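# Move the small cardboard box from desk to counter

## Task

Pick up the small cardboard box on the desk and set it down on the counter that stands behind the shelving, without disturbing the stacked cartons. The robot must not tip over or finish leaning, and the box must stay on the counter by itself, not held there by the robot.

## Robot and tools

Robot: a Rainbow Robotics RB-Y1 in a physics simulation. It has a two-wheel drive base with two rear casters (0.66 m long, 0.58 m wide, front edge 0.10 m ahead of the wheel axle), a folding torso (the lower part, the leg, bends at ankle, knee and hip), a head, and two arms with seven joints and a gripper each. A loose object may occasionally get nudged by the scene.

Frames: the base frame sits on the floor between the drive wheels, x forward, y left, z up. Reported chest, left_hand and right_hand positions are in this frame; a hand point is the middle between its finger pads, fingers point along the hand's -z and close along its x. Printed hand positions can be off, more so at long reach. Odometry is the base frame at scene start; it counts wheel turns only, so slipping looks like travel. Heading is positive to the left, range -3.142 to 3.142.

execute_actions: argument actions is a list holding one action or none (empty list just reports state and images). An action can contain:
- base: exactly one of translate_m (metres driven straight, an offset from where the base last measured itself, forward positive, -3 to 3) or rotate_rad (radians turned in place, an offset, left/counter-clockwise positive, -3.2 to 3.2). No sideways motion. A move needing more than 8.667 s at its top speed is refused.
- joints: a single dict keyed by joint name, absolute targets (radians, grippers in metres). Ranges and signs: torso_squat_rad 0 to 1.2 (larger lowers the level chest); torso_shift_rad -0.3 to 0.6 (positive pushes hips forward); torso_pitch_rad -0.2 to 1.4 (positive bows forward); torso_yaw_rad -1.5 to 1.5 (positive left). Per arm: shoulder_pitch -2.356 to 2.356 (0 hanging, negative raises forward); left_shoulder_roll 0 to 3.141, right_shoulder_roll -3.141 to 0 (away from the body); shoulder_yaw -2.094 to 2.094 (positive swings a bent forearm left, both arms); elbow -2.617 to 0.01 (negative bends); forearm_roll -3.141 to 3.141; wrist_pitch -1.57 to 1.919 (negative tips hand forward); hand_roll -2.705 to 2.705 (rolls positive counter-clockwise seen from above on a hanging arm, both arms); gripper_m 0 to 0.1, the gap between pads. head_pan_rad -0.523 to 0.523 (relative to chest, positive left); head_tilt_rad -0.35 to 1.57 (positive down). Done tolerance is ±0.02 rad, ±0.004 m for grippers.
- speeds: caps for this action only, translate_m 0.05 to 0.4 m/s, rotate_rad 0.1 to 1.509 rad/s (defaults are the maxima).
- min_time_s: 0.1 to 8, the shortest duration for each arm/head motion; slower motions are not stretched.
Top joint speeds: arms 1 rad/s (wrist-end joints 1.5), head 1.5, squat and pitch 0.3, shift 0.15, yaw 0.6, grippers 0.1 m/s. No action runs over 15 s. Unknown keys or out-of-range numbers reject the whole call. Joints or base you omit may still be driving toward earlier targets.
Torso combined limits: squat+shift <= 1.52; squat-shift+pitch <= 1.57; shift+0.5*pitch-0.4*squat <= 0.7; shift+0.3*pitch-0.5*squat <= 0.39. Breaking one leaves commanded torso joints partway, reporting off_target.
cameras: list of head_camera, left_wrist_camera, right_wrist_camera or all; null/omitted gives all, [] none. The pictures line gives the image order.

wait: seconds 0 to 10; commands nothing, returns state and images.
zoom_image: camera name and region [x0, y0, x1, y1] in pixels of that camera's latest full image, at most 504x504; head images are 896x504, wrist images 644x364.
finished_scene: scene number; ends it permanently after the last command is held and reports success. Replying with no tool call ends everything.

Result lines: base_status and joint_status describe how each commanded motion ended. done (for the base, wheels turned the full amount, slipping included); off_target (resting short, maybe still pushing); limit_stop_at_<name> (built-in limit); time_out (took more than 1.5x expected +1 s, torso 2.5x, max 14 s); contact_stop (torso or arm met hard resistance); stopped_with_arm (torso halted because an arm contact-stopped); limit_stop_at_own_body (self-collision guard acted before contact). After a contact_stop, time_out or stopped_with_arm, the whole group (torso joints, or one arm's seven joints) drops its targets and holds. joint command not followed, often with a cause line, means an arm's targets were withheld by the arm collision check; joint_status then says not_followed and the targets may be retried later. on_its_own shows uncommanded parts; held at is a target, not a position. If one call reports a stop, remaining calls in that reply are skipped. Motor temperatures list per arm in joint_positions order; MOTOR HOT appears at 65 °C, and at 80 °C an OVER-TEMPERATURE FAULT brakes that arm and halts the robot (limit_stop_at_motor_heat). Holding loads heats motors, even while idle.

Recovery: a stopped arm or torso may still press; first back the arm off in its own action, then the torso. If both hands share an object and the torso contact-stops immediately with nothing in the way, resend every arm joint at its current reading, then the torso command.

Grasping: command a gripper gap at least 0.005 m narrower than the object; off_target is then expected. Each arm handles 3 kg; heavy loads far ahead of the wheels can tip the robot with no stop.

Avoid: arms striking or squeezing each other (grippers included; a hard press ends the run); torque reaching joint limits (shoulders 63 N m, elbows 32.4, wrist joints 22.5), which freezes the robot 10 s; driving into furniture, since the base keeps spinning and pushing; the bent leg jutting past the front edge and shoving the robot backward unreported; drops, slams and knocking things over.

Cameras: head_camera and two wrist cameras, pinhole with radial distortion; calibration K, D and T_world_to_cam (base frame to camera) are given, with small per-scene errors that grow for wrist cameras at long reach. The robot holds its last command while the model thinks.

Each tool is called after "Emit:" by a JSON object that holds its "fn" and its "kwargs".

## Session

Emit:
{"fn": "execute_actions", "kwargs": {"actions": []}}

Scene clock: 0.00 s.
Motor temperatures (°C, as the motors report them): left_arm=[29 31 30 31 35 32 34] | right_arm=[31 28 29 29 33 37 36]
base_odometry: x=+0.000 y=+0.000 heading=+0.000 (m, m, rad; odometry frame)
base_status: not commanded
joint_positions: torso_squat_rad=+0.350 torso_shift_rad=-0.001 torso_pitch_rad=-0.001 torso_yaw_rad=+0.000 left_shoulder_pitch_rad=-0.012 left_shoulder_roll_rad=+0.028 left_shoulder_yaw_rad=+0.020 left_elbow_rad=-0.283 left_forearm_roll_rad=-0.053 left_wrist_pitch_rad=+0.027 left_hand_roll_rad=-0.004 left_gripper_m=+0.099 right_shoulder_pitch_rad=+0.008 right_shoulder_roll_rad=-0.027 right_shoulder_yaw_rad=-0.014 right_elbow_rad=-0.181 right_forearm_roll_rad=-0.021 right_wrist_pitch_rad=-0.058 right_hand_roll_rad=+0.042 right_gripper_m=+0.100 head_pan_rad=+0.000 head_tilt_rad=+0.400
joint_status: not commanded
chest: x=-0.2288 y=+0.0010 z=+1.2474 quat_wxyz=(+1.000, -0.001, -0.001, +0.000) (m; base frame)
left_hand: x=-0.0881 y=+0.2436 z=+0.5757 quat_wxyz=(+0.991, +0.019, -0.134, -0.022) (m; base frame)
right_hand: x=-0.1325 y=-0.2427 z=+0.5701 quat_wxyz=(+0.993, -0.017, -0.116, +0.004) (m; base frame)
pictures: head_camera, left_wrist_camera, right_wrist_camera
camera_calibration (this result's frames):
head_camera: T_world_to_cam=[[0.0194651, -0.99981, 0.000794207, -0.000304574], [-0.359665, -0.00774341, -0.933049, 1.3354], [0.932878, 0.0178762, -0.359748, 0.658402], [0, 0, 0, 1]] pos_world=[-0.133907, -0.00173372, 1.48285]
left_wrist_camera: T_world_to_cam=[[0.974129, -0.0349546, 0.223272, -0.0340208], [-0.16876, -0.76961, 0.615809, -0.154681], [0.150307, -0.637557, -0.755598, 0.69093], [0, 0, 0, 1]] pos_world=[-0.096815, 0.320275, 0.624915]
right_wrist_camera: T_world_to_cam=[[-0.972464, -0.0565025, -0.226099, -0.0220868], [-0.176318, 0.812787, 0.555238, -0.108123], [0.152398, 0.579814, -0.800369, 0.698941], [0, 0, 0, 1]] pos_world=[-0.14706, -0.318623, 0.614451]
Images, in order (width x height): head_camera 896x504, left_wrist_camera 644x364, right_wrist_camera 644x364.

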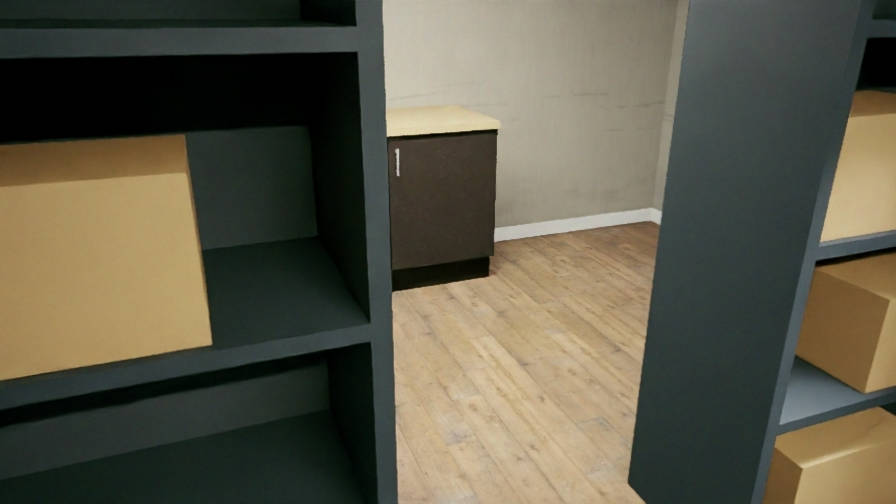

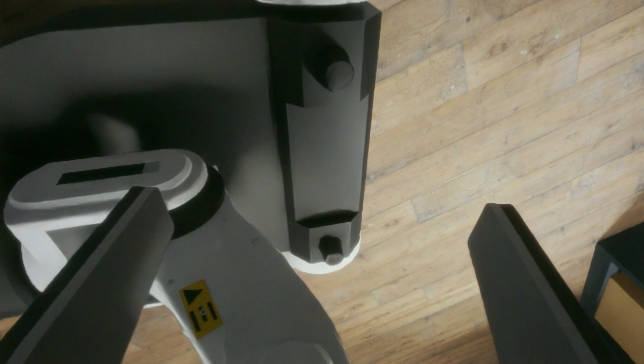

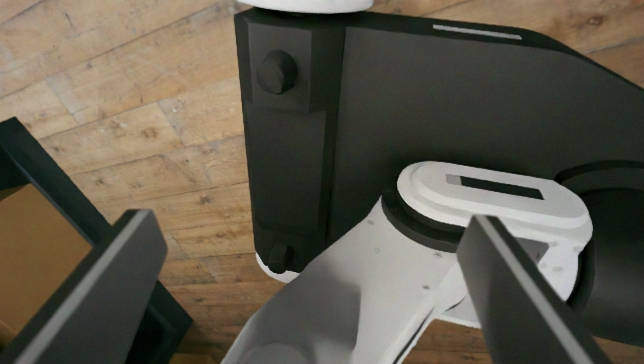

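Emit:
{"fn": "execute_actions", "kwargs": {"actions": [{"base":{"rotate_rad":-2.65},"joints":{"torso_squat_rad":0.05}}], "cameras": ["head_camera"]}}

Scene clock: 5.23 s.
Motor temperatures (°C, as the motors report them): left_arm=[29 31 30 31 35 32 34] | right_arm=[31 28 29 29 33 37 36]
base_odometry: x=+0.000 y=+0.000 heading=-2.650 (m, m, rad; odometry frame)
base_status: done
joint_positions: torso_squat_rad=+0.050 torso_shift_rad=-0.001 torso_pitch_rad=-0.001 torso_yaw_rad=+0.000 left_shoulder_pitch_rad=-0.012 left_shoulder_roll_rad=+0.028 left_shoulder_yaw_rad=+0.020 left_elbow_rad=-0.283 left_forearm_roll_rad=-0.053 left_wrist_pitch_rad=+0.027 left_hand_roll_rad=-0.004 left_gripper_m=+0.099 right_shoulder_pitch_rad=+0.008 right_shoulder_roll_rad=-0.027 right_shoulder_yaw_rad=-0.014 right_elbow_rad=-0.181 right_forearm_roll_rad=-0.021 right_wrist_pitch_rad=-0.058 right_hand_roll_rad=+0.042 right_gripper_m=+0.100 head_pan_rad=+0.000 head_tilt_rad=+0.400
joint_status: all done
chest: x=-0.2289 y=+0.0010 z=+1.2891 quat_wxyz=(+1.000, -0.001, -0.001, +0.000) (m; base frame)
left_hand: x=-0.0882 y=+0.2437 z=+0.6174 quat_wxyz=(+0.991, +0.019, -0.134, -0.022) (m; base frame)
right_hand: x=-0.1325 y=-0.2426 z=+0.6118 quat_wxyz=(+0.993, -0.017, -0.116, +0.004) (m; base frame)
pictures: head_camera
camera_calibration (this result's frames):
head_camera: T_world_to_cam=[[0.0194659, -0.99981, 0.000802209, -0.000306679], [-0.359609, -0.00775011, -0.933071, 1.37423], [0.9329, 0.0178746, -0.359692, 0.673388], [0, 0, 0, 1]] pos_world=[-0.134011, -0.00169271, 1.52447]
Images, in order (width x height): head_camera 896x504.

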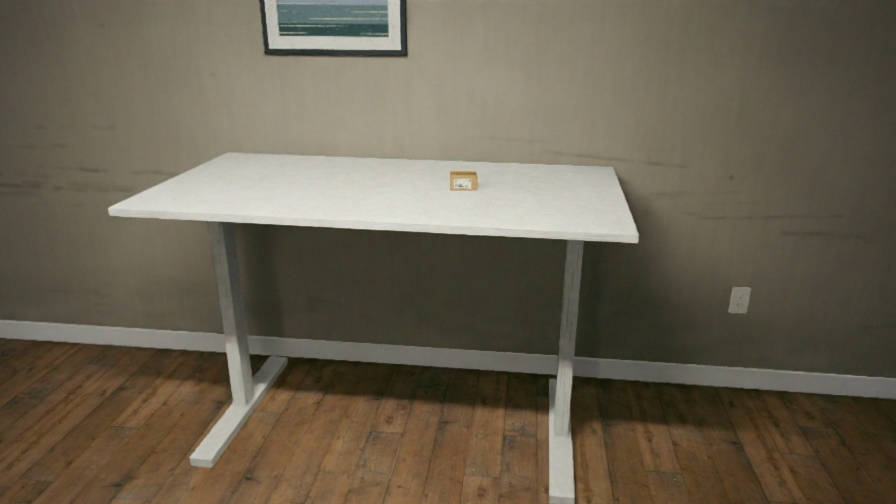

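Emit:
{"fn": "execute_actions", "kwargs": {"actions": [{"base":{"rotate_rad":0.12}}], "cameras": ["head_camera"]}}

Emit:
{"fn": "execute_actions", "kwargs": {"actions": [{"base":{"translate_m":1.15},"joints":{"head_tilt_rad":0.6,"right_shoulder_pitch_rad":-0.9,"right_shoulder_roll_rad":-0.2,"right_forearm_roll_rad":0.03,"right_elbow_rad":-1.2,"right_wrist_pitch_rad":1.9,"right_hand_roll_rad":-0.25}}], "cameras": ["head_camera"]}}

Scene clock: 6.83 s.
Motor temperatures (°C, as the motors report them): left_arm=[29 31 30 31 35 32 34] | right_arm=[31 28 29 29 33 37 36]
base_odometry: x=+0.000 y=+0.000 heading=-2.530 (m, m, rad; odometry frame)
base_status: done
joint_positions: torso_squat_rad=+0.050 torso_shift_rad=-0.001 torso_pitch_rad=-0.001 torso_yaw_rad=+0.000 left_shoulder_pitch_rad=-0.012 left_shoulder_roll_rad=+0.028 left_shoulder_yaw_rad=+0.020 left_elbow_rad=-0.283 left_forearm_roll_rad=-0.053 left_wrist_pitch_rad=+0.027 left_hand_roll_rad=-0.004 left_gripper_m=+0.099 right_shoulder_pitch_rad=+0.008 right_shoulder_roll_rad=-0.027 right_shoulder_yaw_rad=-0.014 right_elbow_rad=-0.181 right_forearm_roll_rad=-0.021 right_wrist_pitch_rad=-0.058 right_hand_roll_rad=+0.042 right_gripper_m=+0.100 head_pan_rad=+0.000 head_tilt_rad=+0.400
joint_status: not commanded
chest: x=-0.2289 y=+0.0010 z=+1.2891 quat_wxyz=(+1.000, -0.001, -0.001, +0.000) (m; base frame)
left_hand: x=-0.0882 y=+0.2437 z=+0.6174 quat_wxyz=(+0.991, +0.019, -0.134, -0.022) (m; base frame)
right_hand: x=-0.1325 y=-0.2426 z=+0.6117 quat_wxyz=(+0.993, -0.017, -0.116, +0.004) (m; base frame)
pictures: head_camera
camera_calibration (this result's frames):
head_camera: T_world_to_cam=[[0.0194659, -0.99981, 0.000765281, -0.000294589], [-0.359654, -0.0077165, -0.933054, 1.37421], [0.932883, 0.0178875, -0.359736, 0.673402], [0, 0, 0, 1]] pos_world=[-0.133958, -0.0017359, 1.52446]
Images, in order (width x height): head_camera 896x504.

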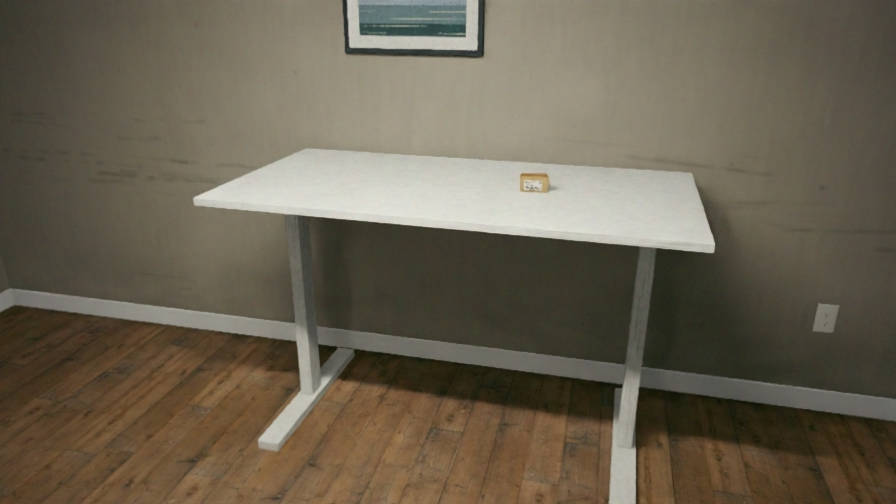

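Scene clock: 11.17 s.
Motor temperatures (°C, as the motors report them): left_arm=[29 31 30 31 35 32 34] | right_arm=[31 28 29 30 33 37 36]
base_odometry: x=-0.943 y=-0.660 heading=-2.531 (m, m, rad; odometry frame)
base_status: done
joint_positions: torso_squat_rad=+0.050 torso_shift_rad=-0.001 torso_pitch_rad=-0.001 torso_yaw_rad=+0.000 left_shoulder_pitch_rad=-0.012 left_shoulder_roll_rad=+0.028 left_shoulder_yaw_rad=+0.020 left_elbow_rad=-0.283 left_forearm_roll_rad=-0.053 left_wrist_pitch_rad=+0.027 left_hand_roll_rad=-0.004 left_gripper_m=+0.099 right_shoulder_pitch_rad=-0.900 right_shoulder_roll_rad=-0.200 right_shoulder_yaw_rad=-0.014 right_elbow_rad=-1.200 right_forearm_roll_rad=+0.030 right_wrist_pitch_rad=+1.900 right_hand_roll_rad=-0.250 right_gripper_m=+0.100 head_pan_rad=+0.000 head_tilt_rad=+0.600
joint_status: all done
chest: x=-0.2289 y=+0.0010 z=+1.2891 quat_wxyz=(+1.000, -0.001, -0.001, +0.000) (m; base frame)
left_hand: x=-0.0881 y=+0.2437 z=+0.6173 quat_wxyz=(+0.991, +0.019, -0.134, -0.022) (m; base frame)
right_hand: x=+0.2853 y=-0.2379 z=+1.0924 quat_wxyz=(+0.985, -0.118, -0.107, -0.064) (m; base frame)
pictures: head_camera
camera_calibration (this result's frames):
head_camera: T_world_to_cam=[[0.0189557, -0.999816, -0.00300445, 0.00525527], [-0.537582, -0.00765836, -0.843176, 1.20353], [0.842998, 0.0175981, -0.537629, 0.919689], [0, 0, 0, 1]] pos_world=[-0.128401, -0.00171344, 1.50925]
Images, in order (width x height): head_camera 896x504.

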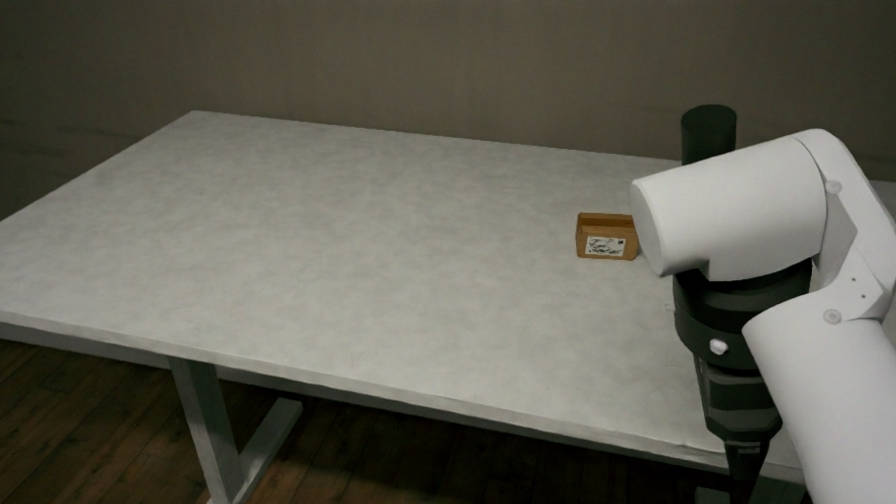

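Emit:
{"fn": "execute_actions", "kwargs": {"actions": [{"base":{"translate_m":0.41},"joints":{"head_tilt_rad":0.9,"right_shoulder_pitch_rad":-1.2,"right_shoulder_roll_rad":-0.26,"right_elbow_rad":-0.75,"torso_squat_rad":0.3}}], "cameras": ["head_camera","right_wrist_camera"]}}

Scene clock: 14.03 s.
Motor temperatures (°C, as the motors report them): left_arm=[29 31 30 31 35 32 34] | right_arm=[31 28 29 30 33 37 36]
base_odometry: x=-1.279 y=-0.894 heading=-2.532 (m, m, rad; odometry frame)
base_status: done
joint_positions: torso_squat_rad=+0.300 torso_shift_rad=-0.001 torso_pitch_rad=-0.001 torso_yaw_rad=+0.000 left_shoulder_pitch_rad=-0.012 left_shoulder_roll_rad=+0.028 left_shoulder_yaw_rad=+0.020 left_elbow_rad=-0.283 left_forearm_roll_rad=-0.053 left_wrist_pitch_rad=+0.027 left_hand_roll_rad=-0.004 left_gripper_m=+0.099 right_shoulder_pitch_rad=-1.200 right_shoulder_roll_rad=-0.260 right_shoulder_yaw_rad=-0.014 right_elbow_rad=-0.750 right_forearm_roll_rad=+0.030 right_wrist_pitch_rad=+1.900 right_hand_roll_rad=-0.250 right_gripper_m=+0.100 head_pan_rad=+0.000 head_tilt_rad=+0.900
joint_status: all done
chest: x=-0.2289 y=+0.0010 z=+1.2587 quat_wxyz=(+1.000, -0.001, -0.001, +0.000) (m; base frame)
left_hand: x=-0.0881 y=+0.2436 z=+0.5870 quat_wxyz=(+0.991, +0.019, -0.134, -0.022) (m; base frame)
right_hand: x=+0.2991 y=-0.2566 z=+1.1037 quat_wxyz=(+0.982, -0.161, -0.040, -0.086) (m; base frame)
pictures: head_camera, right_wrist_camera
camera_calibration (this result's frames):
head_camera: T_world_to_cam=[[0.0167841, -0.999824, -0.00836373, 0.0125037], [-0.762733, -0.0073945, -0.646671, 0.84462], [0.646495, 0.0172331, -0.762723, 1.19102], [0, 0, 0, 1]] pos_world=[-0.125978, -0.00177791, 1.45471]
right_wrist_camera: T_world_to_cam=[[-0.989402, 0.113971, -0.0899635, 0.415985], [0.0789977, 0.942385, 0.32507, -0.106036], [0.121829, 0.314518, -0.941401, 1.16501], [0, 0, 0, 1]] pos_world=[0.278021, -0.313901, 1.16864]
Images, in order (width x height): head_camera 896x504, right_wrist_camera 644x364.

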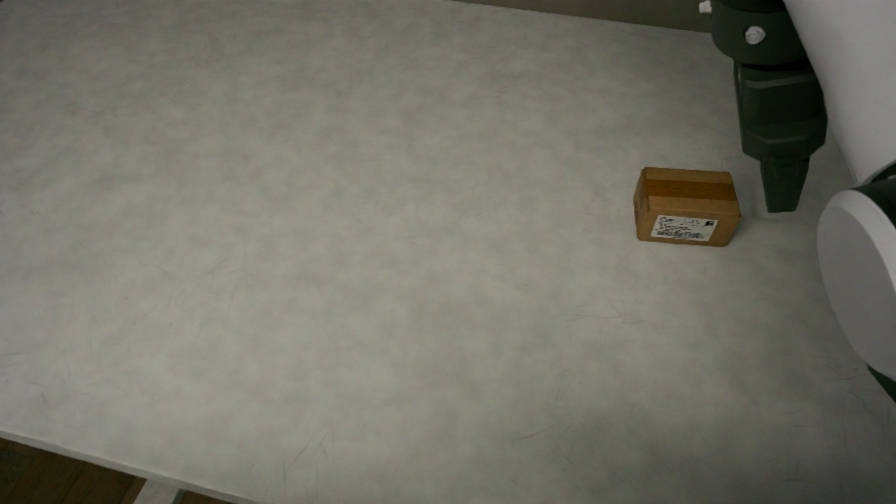

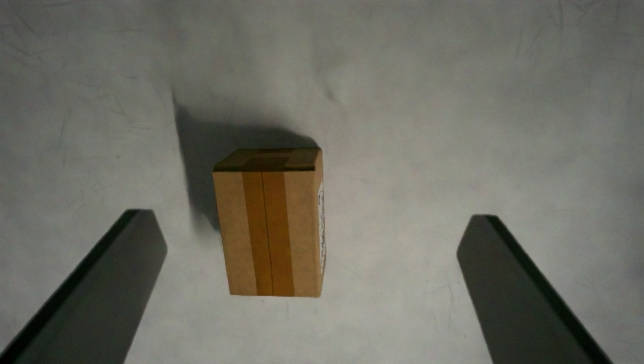

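Emit:
{"fn": "execute_actions", "kwargs": {"actions": [{"base":{"translate_m":0.022},"joints":{"torso_yaw_rad":0.05,"torso_squat_rad":0.55}}], "cameras": ["head_camera","right_wrist_camera"]}}

Scene clock: 15.83 s.
Motor temperatures (°C, as the motors report them): left_arm=[29 31 30 31 35 32 34] | right_arm=[31 28 29 30 33 37 36]
base_odometry: x=-1.297 y=-0.907 heading=-2.533 (m, m, rad; odometry frame)
base_status: done
joint_positions: torso_squat_rad=+0.550 torso_shift_rad=-0.001 torso_pitch_rad=-0.001 torso_yaw_rad=+0.050 left_shoulder_pitch_rad=-0.012 left_shoulder_roll_rad=+0.028 left_shoulder_yaw_rad=+0.020 left_elbow_rad=-0.283 left_forearm_roll_rad=-0.053 left_wrist_pitch_rad=+0.027 left_hand_roll_rad=-0.004 left_gripper_m=+0.099 right_shoulder_pitch_rad=-1.200 right_shoulder_roll_rad=-0.260 right_shoulder_yaw_rad=-0.014 right_elbow_rad=-0.750 right_forearm_roll_rad=+0.030 right_wrist_pitch_rad=+1.900 right_hand_roll_rad=-0.250 right_gripper_m=+0.100 head_pan_rad=+0.000 head_tilt_rad=+0.900
joint_status: all done
chest: x=-0.2289 y=+0.0010 z=+1.1867 quat_wxyz=(+1.000, -0.001, -0.001, +0.025) (m; base frame)
left_hand: x=-0.1003 y=+0.2502 z=+0.5150 quat_wxyz=(+0.991, +0.022, -0.133, +0.002) (m; base frame)
right_hand: x=+0.3112 y=-0.2302 z=+1.0318 quat_wxyz=(+0.984, -0.160, -0.044, -0.062) (m; base frame)
pictures: head_camera, right_wrist_camera
camera_calibration (this result's frames):
head_camera: T_world_to_cam=[[0.0663848, -0.99776, -0.0083025, 0.0231181], [-0.761409, -0.0452782, -0.646689, 0.798443], [0.644864, 0.0492519, -0.762708, 1.1357], [0, 0, 0, 1]] pos_world=[-0.125968, 0.00328282, 1.38275]
right_wrist_camera: T_world_to_cam=[[-0.99383, 0.064763, -0.0900408, 0.408663], [0.0321473, 0.945169, 0.324997, -0.0932248], [0.106151, 0.320097, -0.941419, 1.09371], [0, 0, 0, 1]] pos_world=[0.29304, -0.288445, 1.09673]
Images, in order (width x height): head_camera 896x504, right_wrist_camera 644x364.

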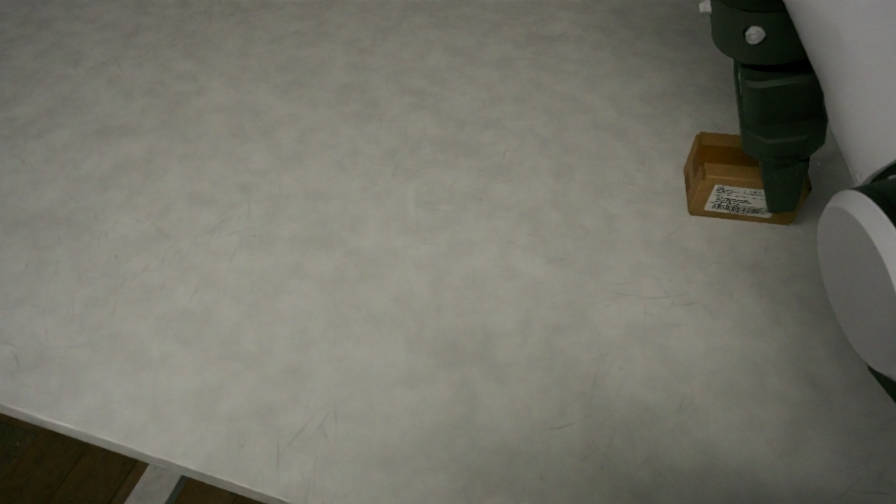

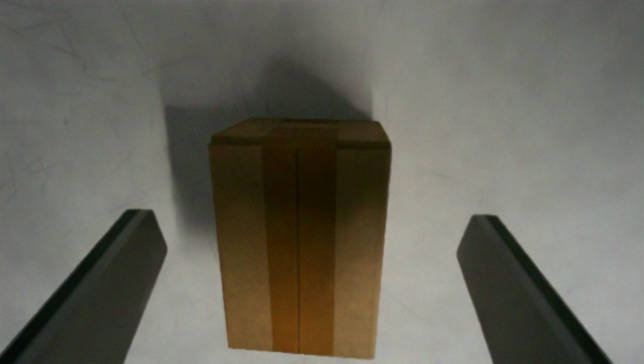

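Emit:
{"fn": "execute_actions", "kwargs": {"actions": [{"joints":{"torso_squat_rad":0.67}}], "cameras": ["right_wrist_camera"]}}

Emit:
{"fn": "execute_actions", "kwargs": {"actions": [{"joints":{"right_gripper_m":0.04}}], "cameras": []}}

Emit:
{"fn": "execute_actions", "kwargs": {"actions": [{"joints":{"torso_squat_rad":0.5,"torso_yaw_rad":0}}], "cameras": ["head_camera"]}}

Emit:
{"fn": "execute_actions", "kwargs": {"actions": [{"base":{"translate_m":-0.8},"joints":{"torso_squat_rad":0.35}}], "cameras": []}}

Emit:
{"fn": "execute_actions", "kwargs": {"actions": [{"base":{"rotate_rad":2.3},"joints":{"head_tilt_rad":0.5,"head_pan_rad":0.3}}], "cameras": ["head_camera"]}}

Scene clock: 17.27 s.
Motor temperatures (°C, as the motors report them): left_arm=[29 31 30 31 35 32 34] | right_arm=[31 28 29 30 33 37 36]
base_odometry: x=-1.297 y=-0.907 heading=-2.533 (m, m, rad; odometry frame)
base_status: not commanded
joint_positions: torso_squat_rad=+0.670 torso_shift_rad=-0.001 torso_pitch_rad=-0.002 torso_yaw_rad=+0.050 left_shoulder_pitch_rad=-0.012 left_shoulder_roll_rad=+0.028 left_shoulder_yaw_rad=+0.020 left_elbow_rad=-0.283 left_forearm_roll_rad=-0.053 left_wrist_pitch_rad=+0.027 left_hand_roll_rad=-0.004 left_gripper_m=+0.099 right_shoulder_pitch_rad=-1.203 right_shoulder_roll_rad=-0.261 right_shoulder_yaw_rad=-0.014 right_elbow_rad=-0.751 right_forearm_roll_rad=+0.030 right_wrist_pitch_rad=+1.901 right_hand_roll_rad=-0.250 right_gripper_m=+0.100 head_pan_rad=+0.000 head_tilt_rad=+0.900
joint_status: all done
chest: x=-0.2292 y=+0.0010 z=+1.1386 quat_wxyz=(+1.000, -0.001, -0.001, +0.025) (m; base frame)
left_hand: x=-0.1001 y=+0.2501 z=+0.4669 quat_wxyz=(+0.991, +0.022, -0.134, +0.002) (m; base frame)
right_hand: x=+0.3116 y=-0.2301 z=+0.9857 quat_wxyz=(+0.984, -0.160, -0.046, -0.062) (m; base frame)
pictures: right_wrist_camera
camera_calibration (this result's frames):
right_wrist_camera: T_world_to_cam=[[-0.993504, 0.0645465, -0.0937194, 0.408372], [0.0308015, 0.945361, 0.324568, -0.0774421], [0.109548, 0.319573, -0.941208, 1.04884], [0, 0, 0, 1]] pos_world=[0.293207, -0.288328, 1.05058]
Images, in order (width x height): right_wrist_camera 644x364.

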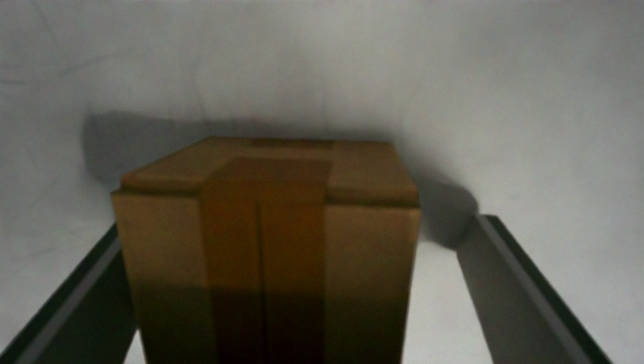

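Scene clock: 18.37 s.
Motor temperatures (°C, as the motors report them): left_arm=[29 31 30 31 35 32 34] | right_arm=[31 28 29 30 33 37 36]
base_odometry: x=-1.297 y=-0.907 heading=-2.533 (m, m, rad; odometry frame)
base_status: not commanded
joint_positions: torso_squat_rad=+0.670 torso_shift_rad=-0.001 torso_pitch_rad=-0.001 torso_yaw_rad=+0.050 left_shoulder_pitch_rad=-0.012 left_shoulder_roll_rad=+0.028 left_shoulder_yaw_rad=+0.020 left_elbow_rad=-0.283 left_forearm_roll_rad=-0.053 left_wrist_pitch_rad=+0.027 left_hand_roll_rad=-0.004 left_gripper_m=+0.099 right_shoulder_pitch_rad=-1.201 right_shoulder_roll_rad=-0.261 right_shoulder_yaw_rad=-0.014 right_elbow_rad=-0.750 right_forearm_roll_rad=+0.030 right_wrist_pitch_rad=+1.900 right_hand_roll_rad=-0.250 right_gripper_m=+0.060 head_pan_rad=+0.000 head_tilt_rad=+0.900
joint_status: right_gripper_m off_target (ended at +0.060, target +0.040)
chest: x=-0.2289 y=+0.0010 z=+1.1386 quat_wxyz=(+1.000, -0.001, -0.001, +0.025) (m; base frame)
left_hand: x=-0.1002 y=+0.2502 z=+0.4669 quat_wxyz=(+0.991, +0.022, -0.133, +0.002) (m; base frame)
right_hand: x=+0.3114 y=-0.2304 z=+0.9843 quat_wxyz=(+0.984, -0.160, -0.045, -0.062) (m; base frame)
pictures: none
No camera images: the call's "cameras" was empty. Leave "cameras" out to get every camera's image.

Scene clock: 19.73 s.
Motor temperatures (°C, as the motors report them): left_arm=[29 31 30 31 35 32 34] | right_arm=[31 28 29 30 33 37 36]
base_odometry: x=-1.297 y=-0.907 heading=-2.533 (m, m, rad; odometry frame)
base_status: not commanded
joint_positions: torso_squat_rad=+0.500 torso_shift_rad=-0.001 torso_pitch_rad=-0.001 torso_yaw_rad=+0.000 left_shoulder_pitch_rad=-0.012 left_shoulder_roll_rad=+0.028 left_shoulder_yaw_rad=+0.020 left_elbow_rad=-0.283 left_forearm_roll_rad=-0.053 left_wrist_pitch_rad=+0.027 left_hand_roll_rad=-0.004 left_gripper_m=+0.099 right_shoulder_pitch_rad=-1.200 right_shoulder_roll_rad=-0.260 right_shoulder_yaw_rad=-0.014 right_elbow_rad=-0.750 right_forearm_roll_rad=+0.030 right_wrist_pitch_rad=+1.900 right_hand_roll_rad=-0.250 right_gripper_m=+0.060 head_pan_rad=+0.000 head_tilt_rad=+0.900
joint_status: all done
chest: x=-0.2288 y=+0.0010 z=+1.2042 quat_wxyz=(+1.000, -0.001, -0.001, +0.000) (m; base frame)
left_hand: x=-0.0880 y=+0.2436 z=+0.5325 quat_wxyz=(+0.991, +0.019, -0.134, -0.022) (m; base frame)
right_hand: x=+0.2991 y=-0.2570 z=+1.0493 quat_wxyz=(+0.982, -0.161, -0.040, -0.086) (m; base frame)
pictures: head_camera
camera_calibration (this result's frames):
head_camera: T_world_to_cam=[[0.0165231, -0.999829, -0.00828711, 0.0119029], [-0.7628, -0.00724666, -0.646594, 0.809379], [0.646424, 0.0170051, -0.762789, 1.14951], [0, 0, 0, 1]] pos_world=[-0.125873, -0.00178143, 1.40027]
Images, in order (width x height): head_camera 896x504.

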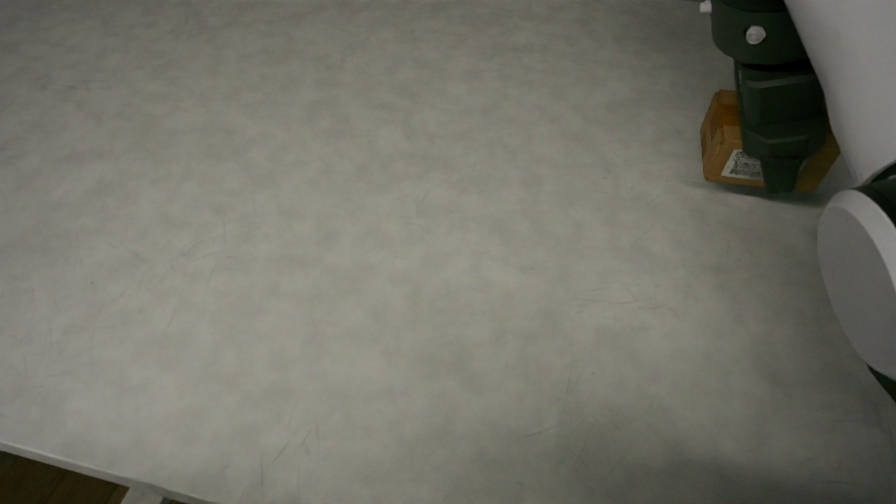

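Scene clock: 23.30 s.
Motor temperatures (°C, as the motors report them): left_arm=[29 31 30 31 35 32 34] | right_arm=[32 28 29 30 33 37 36]
base_odometry: x=-0.640 y=-0.450 heading=-2.535 (m, m, rad; odometry frame)
base_status: done
joint_positions: torso_squat_rad=+0.350 torso_shift_rad=-0.001 torso_pitch_rad=-0.001 torso_yaw_rad=+0.000 left_shoulder_pitch_rad=-0.012 left_shoulder_roll_rad=+0.028 left_shoulder_yaw_rad=+0.020 left_elbow_rad=-0.283 left_forearm_roll_rad=-0.053 left_wrist_pitch_rad=+0.027 left_hand_roll_rad=-0.004 left_gripper_m=+0.099 right_shoulder_pitch_rad=-1.200 right_shoulder_roll_rad=-0.260 right_shoulder_yaw_rad=-0.014 right_elbow_rad=-0.750 right_forearm_roll_rad=+0.030 right_wrist_pitch_rad=+1.900 right_hand_roll_rad=-0.250 right_gripper_m=+0.060 head_pan_rad=+0.000 head_tilt_rad=+0.900
joint_status: all done
chest: x=-0.2289 y=+0.0010 z=+1.2475 quat_wxyz=(+1.000, -0.001, -0.001, +0.000) (m; base frame)
left_hand: x=-0.0880 y=+0.2436 z=+0.5758 quat_wxyz=(+0.991, +0.019, -0.134, -0.022) (m; base frame)
right_hand: x=+0.2990 y=-0.2571 z=+1.0926 quat_wxyz=(+0.982, -0.161, -0.040, -0.086) (m; base frame)
pictures: none
No camera images: the call's "cameras" was empty. Leave "cameras" out to get every camera's image.

Scene clock: 27.93 s.
Motor temperatures (°C, as the motors report them): left_arm=[29 31 30 31 35 32 34] | right_arm=[32 28 29 30 33 37 36]
base_odometry: x=-0.640 y=-0.450 heading=-0.235 (m, m, rad; odometry frame)
base_status: done
joint_positions: torso_squat_rad=+0.350 torso_shift_rad=-0.001 torso_pitch_rad=-0.001 torso_yaw_rad=+0.000 left_shoulder_pitch_rad=-0.012 left_shoulder_roll_rad=+0.028 left_shoulder_yaw_rad=+0.020 left_elbow_rad=-0.283 left_forearm_roll_rad=-0.053 left_wrist_pitch_rad=+0.027 left_hand_roll_rad=-0.004 left_gripper_m=+0.099 right_shoulder_pitch_rad=-1.200 right_shoulder_roll_rad=-0.260 right_shoulder_yaw_rad=-0.014 right_elbow_rad=-0.750 right_forearm_roll_rad=+0.030 right_wrist_pitch_rad=+1.900 right_hand_roll_rad=-0.250 right_gripper_m=+0.060 head_pan_rad=+0.300 head_tilt_rad=+0.500
joint_status: all done
chest: x=-0.2289 y=+0.0010 z=+1.2475 quat_wxyz=(+1.000, -0.001, -0.001, +0.000) (m; base frame)
left_hand: x=-0.0880 y=+0.2436 z=+0.5758 quat_wxyz=(+0.991, +0.019, -0.134, -0.022) (m; base frame)
right_hand: x=+0.2990 y=-0.2571 z=+1.0926 quat_wxyz=(+0.982, -0.161, -0.040, -0.086) (m; base frame)
pictures: head_camera
camera_calibration (this result's frames):
head_camera: T_world_to_cam=[[0.313739, -0.949509, -0.000863068, 0.0629629], [-0.42862, -0.140815, -0.892444, 1.26252], [0.847262, 0.280365, -0.451158, 0.772755], [0, 0, 0, 1]] pos_world=[-0.13334, 0.0209115, 1.47541]
Images, in order (width x height): head_camera 896x504.

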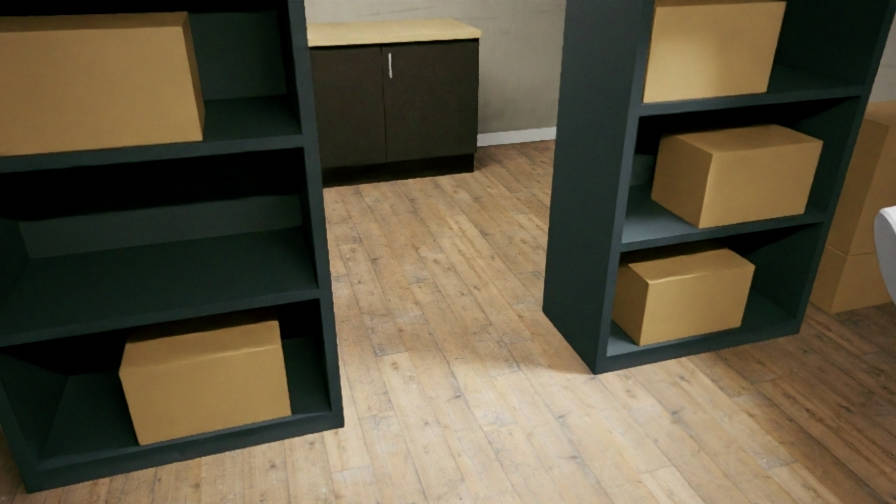

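Emit:
{"fn": "execute_actions", "kwargs": {"actions": [{"base":{"translate_m":0.92}}], "cameras": []}}

Emit:
{"fn": "execute_actions", "kwargs": {"actions": [{"base":{"rotate_rad":0.62},"joints":{"head_tilt_rad":0.6,"head_pan_rad":0}}], "cameras": ["head_camera"]}}

Scene clock: 38.47 s.
Motor temperatures (°C, as the motors report them): left_arm=[29 31 30 31 35 32 34] | right_arm=[32 29 29 30 33 37 36]
base_odometry: x=+0.255 y=-0.664 heading=-0.234 (m, m, rad; odometry frame)
base_status: done
joint_positions: torso_squat_rad=+0.350 torso_shift_rad=-0.001 torso_pitch_rad=-0.001 torso_yaw_rad=+0.000 left_shoulder_pitch_rad=-0.012 left_shoulder_roll_rad=+0.028 left_shoulder_yaw_rad=+0.020 left_elbow_rad=-0.283 left_forearm_roll_rad=-0.053 left_wrist_pitch_rad=+0.027 left_hand_roll_rad=-0.004 left_gripper_m=+0.099 right_shoulder_pitch_rad=-1.200 right_shoulder_roll_rad=-0.260 right_shoulder_yaw_rad=-0.014 right_elbow_rad=-0.750 right_forearm_roll_rad=+0.030 right_wrist_pitch_rad=+1.900 right_hand_roll_rad=-0.250 right_gripper_m=+0.060 head_pan_rad=+0.300 head_tilt_rad=+0.500
joint_status: not commanded
chest: x=-0.2288 y=+0.0010 z=+1.2475 quat_wxyz=(+1.000, -0.001, -0.001, +0.000) (m; base frame)
left_hand: x=-0.0880 y=+0.2436 z=+0.5758 quat_wxyz=(+0.991, +0.019, -0.134, -0.022) (m; base frame)
right_hand: x=+0.2990 y=-0.2571 z=+1.0925 quat_wxyz=(+0.982, -0.161, -0.040, -0.086) (m; base frame)
pictures: none
No camera images: the call's "cameras" was empty. Leave "cameras" out to get every camera's image.

Scene clock: 41.03 s.
Motor temperatures (°C, as the motors report them): left_arm=[29 31 30 31 35 32 34] | right_arm=[32 29 29 30 33 37 36]
base_odometry: x=+0.255 y=-0.664 heading=+0.385 (m, m, rad; odometry frame)
base_status: done
joint_positions: torso_squat_rad=+0.350 torso_shift_rad=-0.001 torso_pitch_rad=-0.001 torso_yaw_rad=+0.000 left_shoulder_pitch_rad=-0.012 left_shoulder_roll_rad=+0.028 left_shoulder_yaw_rad=+0.020 left_elbow_rad=-0.283 left_forearm_roll_rad=-0.053 left_wrist_pitch_rad=+0.027 left_hand_roll_rad=-0.004 left_gripper_m=+0.099 right_shoulder_pitch_rad=-1.200 right_shoulder_roll_rad=-0.260 right_shoulder_yaw_rad=-0.014 right_elbow_rad=-0.750 right_forearm_roll_rad=+0.030 right_wrist_pitch_rad=+1.900 right_hand_roll_rad=-0.250 right_gripper_m=+0.060 head_pan_rad=+0.000 head_tilt_rad=+0.600
joint_status: all done
chest: x=-0.2288 y=+0.0010 z=+1.2475 quat_wxyz=(+1.000, -0.001, -0.001, +0.000) (m; base frame)
left_hand: x=-0.0880 y=+0.2436 z=+0.5758 quat_wxyz=(+0.991, +0.019, -0.134, -0.022) (m; base frame)
right_hand: x=+0.2990 y=-0.2571 z=+1.0925 quat_wxyz=(+0.982, -0.161, -0.040, -0.086) (m; base frame)
pictures: head_camera
camera_calibration (this result's frames):
head_camera: T_world_to_cam=[[0.0188008, -0.999819, -0.00304641, 0.00508859], [-0.537572, -0.0075395, -0.843184, 1.16851], [0.843008, 0.0174902, -0.537617, 0.897309], [0, 0, 0, 1]] pos_world=[-0.128378, -0.00179653, 1.46769]
Images, in order (width x height): head_camera 896x504.

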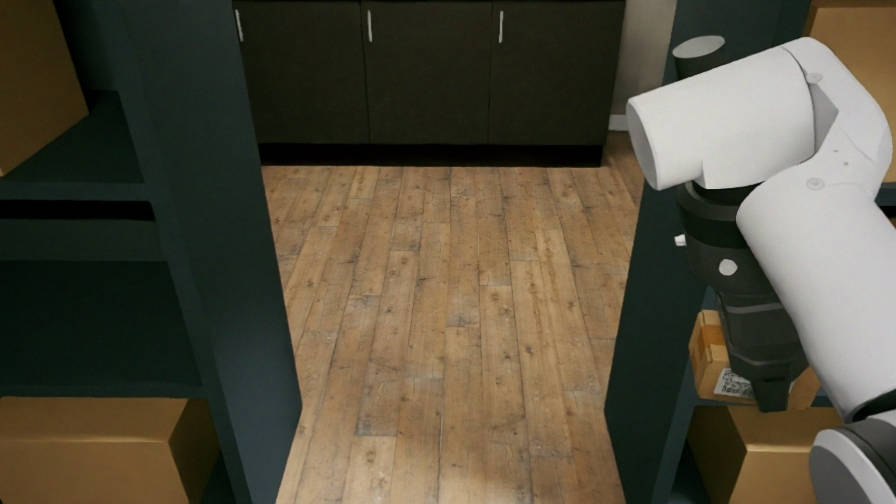

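Emit:
{"fn": "execute_actions", "kwargs": {"actions": [{"base":{"translate_m":2.68},"joints":{"head_tilt_rad":0.9,"torso_shift_rad":0.1}}], "cameras": ["head_camera"]}}

Emit:
{"fn": "execute_actions", "kwargs": {"actions": [{"joints":{"torso_squat_rad":0.7}}]}}

Scene clock: 49.40 s.
Motor temperatures (°C, as the motors report them): left_arm=[29 31 30 31 35 32 34] | right_arm=[33 29 29 30 33 37 36]
base_odometry: x=+2.737 y=+0.345 heading=+0.386 (m, m, rad; odometry frame)
base_status: done
joint_positions: torso_squat_rad=+0.350 torso_shift_rad=+0.100 torso_pitch_rad=-0.001 torso_yaw_rad=+0.000 left_shoulder_pitch_rad=-0.012 left_shoulder_roll_rad=+0.028 left_shoulder_yaw_rad=+0.020 left_elbow_rad=-0.283 left_forearm_roll_rad=-0.053 left_wrist_pitch_rad=+0.027 left_hand_roll_rad=-0.004 left_gripper_m=+0.099 right_shoulder_pitch_rad=-1.200 right_shoulder_roll_rad=-0.260 right_shoulder_yaw_rad=-0.014 right_elbow_rad=-0.750 right_forearm_roll_rad=+0.030 right_wrist_pitch_rad=+1.900 right_hand_roll_rad=-0.250 right_gripper_m=+0.060 head_pan_rad=+0.000 head_tilt_rad=+0.900
joint_status: all done
chest: x=-0.1627 y=+0.0010 z=+1.2442 quat_wxyz=(+1.000, -0.001, -0.001, +0.000) (m; base frame)
left_hand: x=-0.0219 y=+0.2436 z=+0.5725 quat_wxyz=(+0.991, +0.019, -0.134, -0.022) (m; base frame)
right_hand: x=+0.3651 y=-0.2571 z=+1.0892 quat_wxyz=(+0.982, -0.161, -0.040, -0.086) (m; base frame)
pictures: head_camera
camera_calibration (this result's frames):
head_camera: T_world_to_cam=[[0.0166395, -0.999826, -0.00839415, 0.0112559], [-0.762751, -0.00726495, -0.646652, 0.885711], [0.646479, 0.0171626, -0.762739, 1.13723], [0, 0, 0, 1]] pos_world=[-0.0598063, -0.00182928, 1.44025]
Images, in order (width x height): head_camera 896x504.

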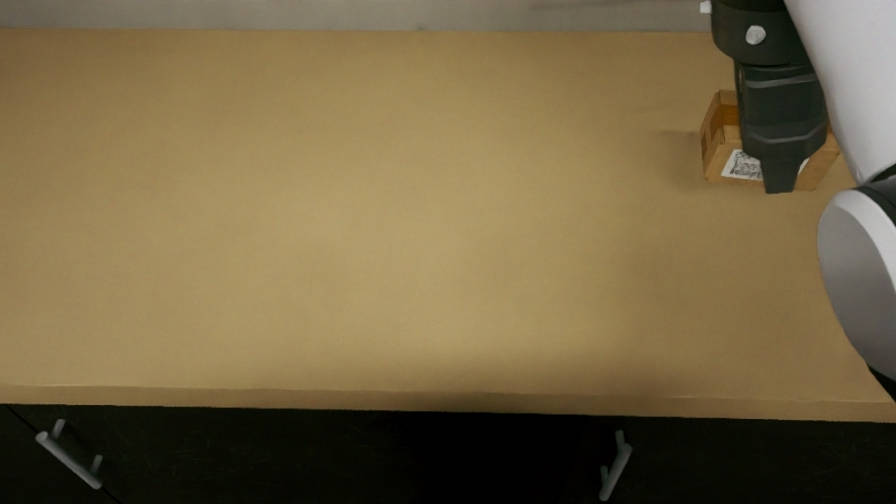

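Scene clock: 51.40 s.
Motor temperatures (°C, as the motors report them): left_arm=[29 31 30 31 35 32 34] | right_arm=[33 29 29 30 33 37 36]
base_odometry: x=+2.737 y=+0.345 heading=+0.386 (m, m, rad; odometry frame)
base_status: not commanded
joint_positions: torso_squat_rad=+0.700 torso_shift_rad=+0.100 torso_pitch_rad=-0.001 torso_yaw_rad=+0.000 left_shoulder_pitch_rad=-0.012 left_shoulder_roll_rad=+0.028 left_shoulder_yaw_rad=+0.020 left_elbow_rad=-0.283 left_forearm_roll_rad=-0.053 left_wrist_pitch_rad=+0.027 left_hand_roll_rad=-0.004 left_gripper_m=+0.099 right_shoulder_pitch_rad=-1.200 right_shoulder_roll_rad=-0.260 right_shoulder_yaw_rad=-0.014 right_elbow_rad=-0.750 right_forearm_roll_rad=+0.030 right_wrist_pitch_rad=+1.900 right_hand_roll_rad=-0.250 right_gripper_m=+0.060 head_pan_rad=+0.000 head_tilt_rad=+0.900
joint_status: all done
chest: x=-0.1750 y=+0.0009 z=+1.1226 quat_wxyz=(+1.000, -0.001, -0.001, +0.000) (m; base frame)
left_hand: x=-0.0341 y=+0.2435 z=+0.4510 quat_wxyz=(+0.991, +0.019, -0.134, -0.022) (m; base frame)
right_hand: x=+0.3529 y=-0.2572 z=+0.9677 quat_wxyz=(+0.982, -0.161, -0.040, -0.086) (m; base frame)
pictures: head_camera, left_wrist_camera, right_wrist_camera
camera_calibration (this result's frames):
head_camera: T_world_to_cam=[[0.0166339, -0.999826, -0.00839211, 0.0103345], [-0.762677, -0.00726007, -0.646739, 0.797864], [0.646566, 0.0171583, -0.762665, 1.05237], [0, 0, 0, 1]] pos_world=[-0.0720877, -0.00193166, 1.3187]
left_wrist_camera: T_world_to_cam=[[0.97408, -0.0352681, 0.223436, -0.058834], [-0.169108, -0.769569, 0.615764, -0.068839], [0.150233, -0.637589, -0.755586, 0.588434], [0, 0, 0, 1]] pos_world=[-0.0427342, 0.320127, 0.500147]
right_wrist_camera: T_world_to_cam=[[-0.989306, 0.114759, -0.0900211, 0.457295], [0.0797542, 0.942386, 0.324881, -0.0656209], [0.122118, 0.314227, -0.941461, 1.03052], [0, 0, 0, 1]] pos_world=[0.331793, -0.314457, 1.03268]
Images, in order (width x height): head_camera 896x504, left_wrist_camera 644x364, right_wrist_camera 644x364.

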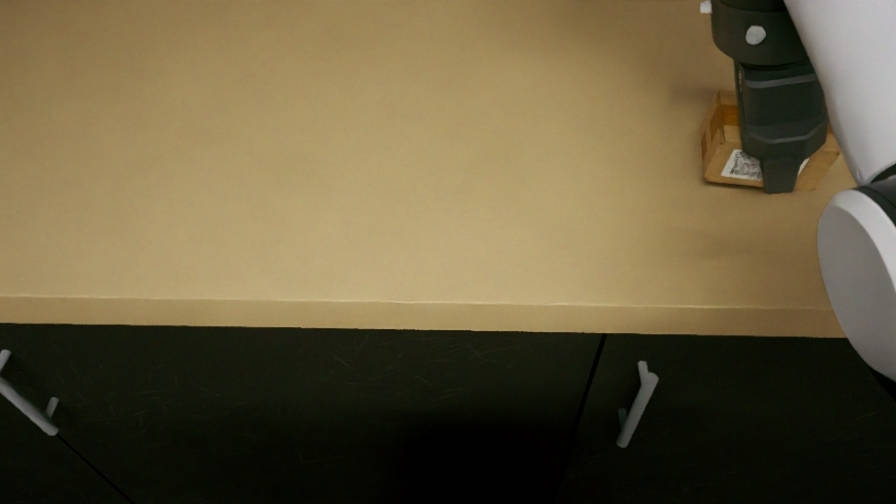

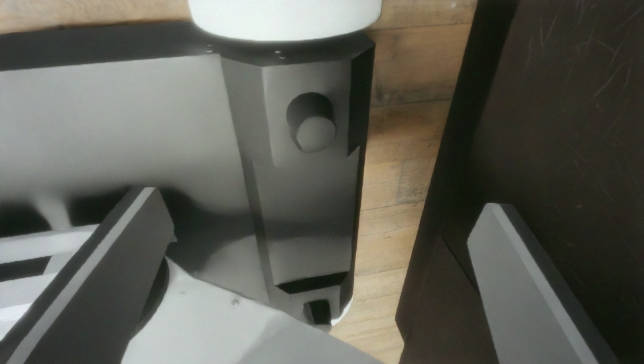

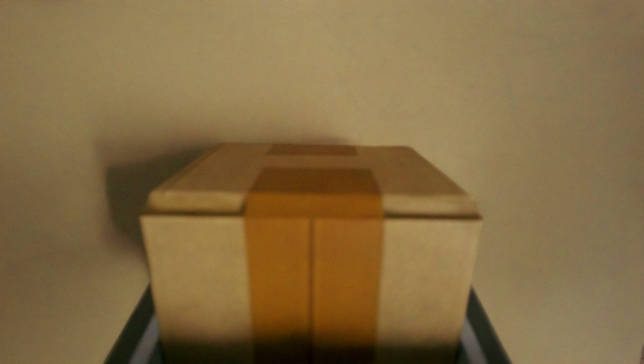

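Counter looks about the same height (~0.92).

Emit:
{"fn": "execute_actions", "kwargs": {"actions": [{"joints":{"torso_squat_rad":0.745}}], "cameras": ["right_wrist_camera"]}}

Emit:
{"fn": "execute_actions", "kwargs": {"actions": [{"joints":{"right_gripper_m":0.1}}], "cameras": []}}

Emit:
{"fn": "execute_actions", "kwargs": {"actions": [{"joints":{"torso_squat_rad":0.6}}], "cameras": ["head_camera"]}}

Emit:
{"fn": "finished_scene", "kwargs": {"scene": 2}}

Scene clock: 52.40 s.
Motor temperatures (°C, as the motors report them): left_arm=[29 31 30 31 35 32 34] | right_arm=[33 29 29 30 33 37 36]
base_odometry: x=+2.737 y=+0.345 heading=+0.386 (m, m, rad; odometry frame)
base_status: not commanded
joint_positions: torso_squat_rad=+0.745 torso_shift_rad=+0.100 torso_pitch_rad=-0.001 torso_yaw_rad=+0.000 left_shoulder_pitch_rad=-0.012 left_shoulder_roll_rad=+0.028 left_shoulder_yaw_rad=+0.020 left_elbow_rad=-0.283 left_forearm_roll_rad=-0.053 left_wrist_pitch_rad=+0.027 left_hand_roll_rad=-0.004 left_gripper_m=+0.099 right_shoulder_pitch_rad=-1.200 right_shoulder_roll_rad=-0.260 right_shoulder_yaw_rad=-0.014 right_elbow_rad=-0.750 right_forearm_roll_rad=+0.030 right_wrist_pitch_rad=+1.900 right_hand_roll_rad=-0.250 right_gripper_m=+0.060 head_pan_rad=+0.000 head_tilt_rad=+0.900
joint_status: all done
chest: x=-0.1770 y=+0.0009 z=+1.1019 quat_wxyz=(+1.000, -0.001, -0.001, +0.000) (m; base frame)
left_hand: x=-0.0361 y=+0.2435 z=+0.4302 quat_wxyz=(+0.991, +0.019, -0.134, -0.022) (m; base frame)
right_hand: x=+0.3508 y=-0.2572 z=+0.9470 quat_wxyz=(+0.982, -0.161, -0.040, -0.086) (m; base frame)
pictures: right_wrist_camera
camera_calibration (this result's frames):
right_wrist_camera: T_world_to_cam=[[-0.98931, 0.114759, -0.0899825, 0.453329], [0.0797661, 0.942384, 0.324883, -0.0587081], [0.122081, 0.314233, -0.941464, 1.01127], [0, 0, 0, 1]] pos_world=[0.329708, -0.314473, 1.01194]
Images, in order (width x height): right_wrist_camera 644x364.

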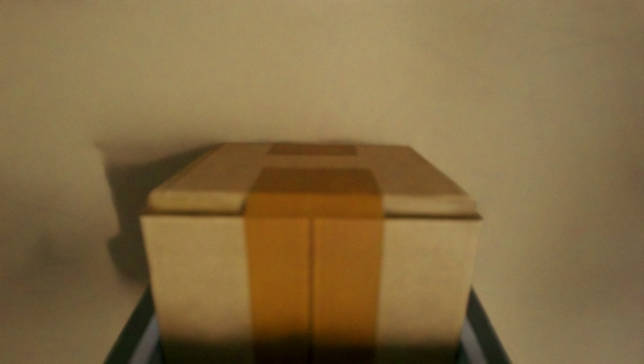

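Scene clock: 53.50 s.
Motor temperatures (°C, as the motors report them): left_arm=[29 31 30 31 35 32 34] | right_arm=[33 29 29 30 33 37 36]
base_odometry: x=+2.737 y=+0.345 heading=+0.386 (m, m, rad; odometry frame)
base_status: not commanded
joint_positions: torso_squat_rad=+0.745 torso_shift_rad=+0.100 torso_pitch_rad=-0.001 torso_yaw_rad=+0.000 left_shoulder_pitch_rad=-0.012 left_shoulder_roll_rad=+0.028 left_shoulder_yaw_rad=+0.020 left_elbow_rad=-0.283 left_forearm_roll_rad=-0.053 left_wrist_pitch_rad=+0.027 left_hand_roll_rad=-0.004 left_gripper_m=+0.099 right_shoulder_pitch_rad=-1.200 right_shoulder_roll_rad=-0.260 right_shoulder_yaw_rad=-0.014 right_elbow_rad=-0.750 right_forearm_roll_rad=+0.030 right_wrist_pitch_rad=+1.900 right_hand_roll_rad=-0.250 right_gripper_m=+0.100 head_pan_rad=+0.000 head_tilt_rad=+0.900
joint_status: all done
chest: x=-0.1770 y=+0.0009 z=+1.1019 quat_wxyz=(+1.000, -0.001, -0.001, +0.000) (m; base frame)
left_hand: x=-0.0361 y=+0.2435 z=+0.4302 quat_wxyz=(+0.991, +0.019, -0.134, -0.022) (m; base frame)
right_hand: x=+0.3508 y=-0.2572 z=+0.9470 quat_wxyz=(+0.982, -0.161, -0.040, -0.086) (m; base frame)
pictures: none
No camera images: the call's "cameras" was empty. Leave "cameras" out to get every camera's image.

Scene clock: 54.77 s.
Motor temperatures (°C, as the motors report them): left_arm=[29 31 30 31 35 32 34] | right_arm=[33 29 29 30 33 37 36]
base_odometry: x=+2.737 y=+0.345 heading=+0.386 (m, m, rad; odometry frame)
base_status: not commanded
joint_positions: torso_squat_rad=+0.600 torso_shift_rad=+0.100 torso_pitch_rad=-0.001 torso_yaw_rad=+0.000 left_shoulder_pitch_rad=-0.012 left_shoulder_roll_rad=+0.028 left_shoulder_yaw_rad=+0.020 left_elbow_rad=-0.283 left_forearm_roll_rad=-0.053 left_wrist_pitch_rad=+0.027 left_hand_roll_rad=-0.004 left_gripper_m=+0.099 right_shoulder_pitch_rad=-1.200 right_shoulder_roll_rad=-0.260 right_shoulder_yaw_rad=-0.014 right_elbow_rad=-0.750 right_forearm_roll_rad=+0.030 right_wrist_pitch_rad=+1.900 right_hand_roll_rad=-0.250 right_gripper_m=+0.100 head_pan_rad=+0.000 head_tilt_rad=+0.900
joint_status: all done
chest: x=-0.1706 y=+0.0009 z=+1.1648 quat_wxyz=(+1.000, -0.001, -0.001, +0.000) (m; base frame)
left_hand: x=-0.0299 y=+0.2435 z=+0.4931 quat_wxyz=(+0.991, +0.019, -0.134, -0.022) (m; base frame)
right_hand: x=+0.3572 y=-0.2571 z=+1.0098 quat_wxyz=(+0.982, -0.161, -0.040, -0.086) (m; base frame)
pictures: head_camera
camera_calibration (this result's frames):
head_camera: T_world_to_cam=[[0.0166294, -0.999826, -0.00839515, 0.0106544], [-0.762795, -0.00725775, -0.646599, 0.828221], [0.646426, 0.0171563, -0.762784, 1.08183], [0, 0, 0, 1]] pos_world=[-0.0677345, -0.00189653, 1.36082]
Images, in order (width x height): head_camera 896x504.

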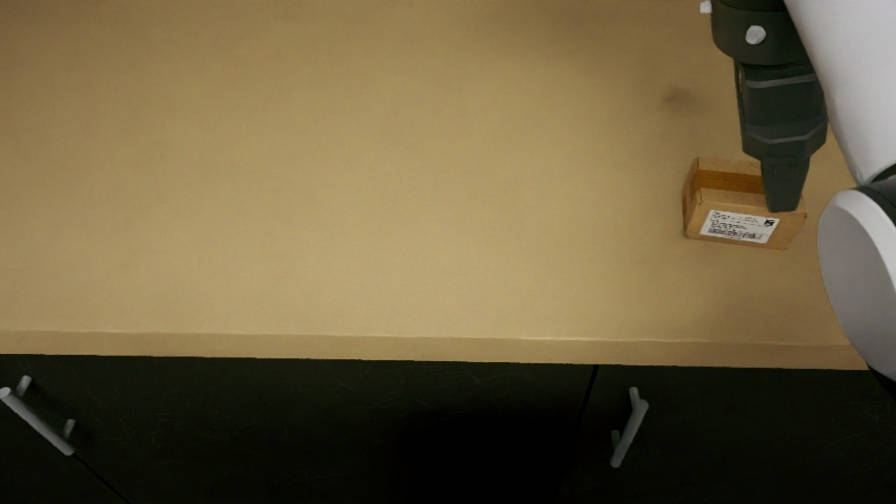

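The scene is finished: the task was done.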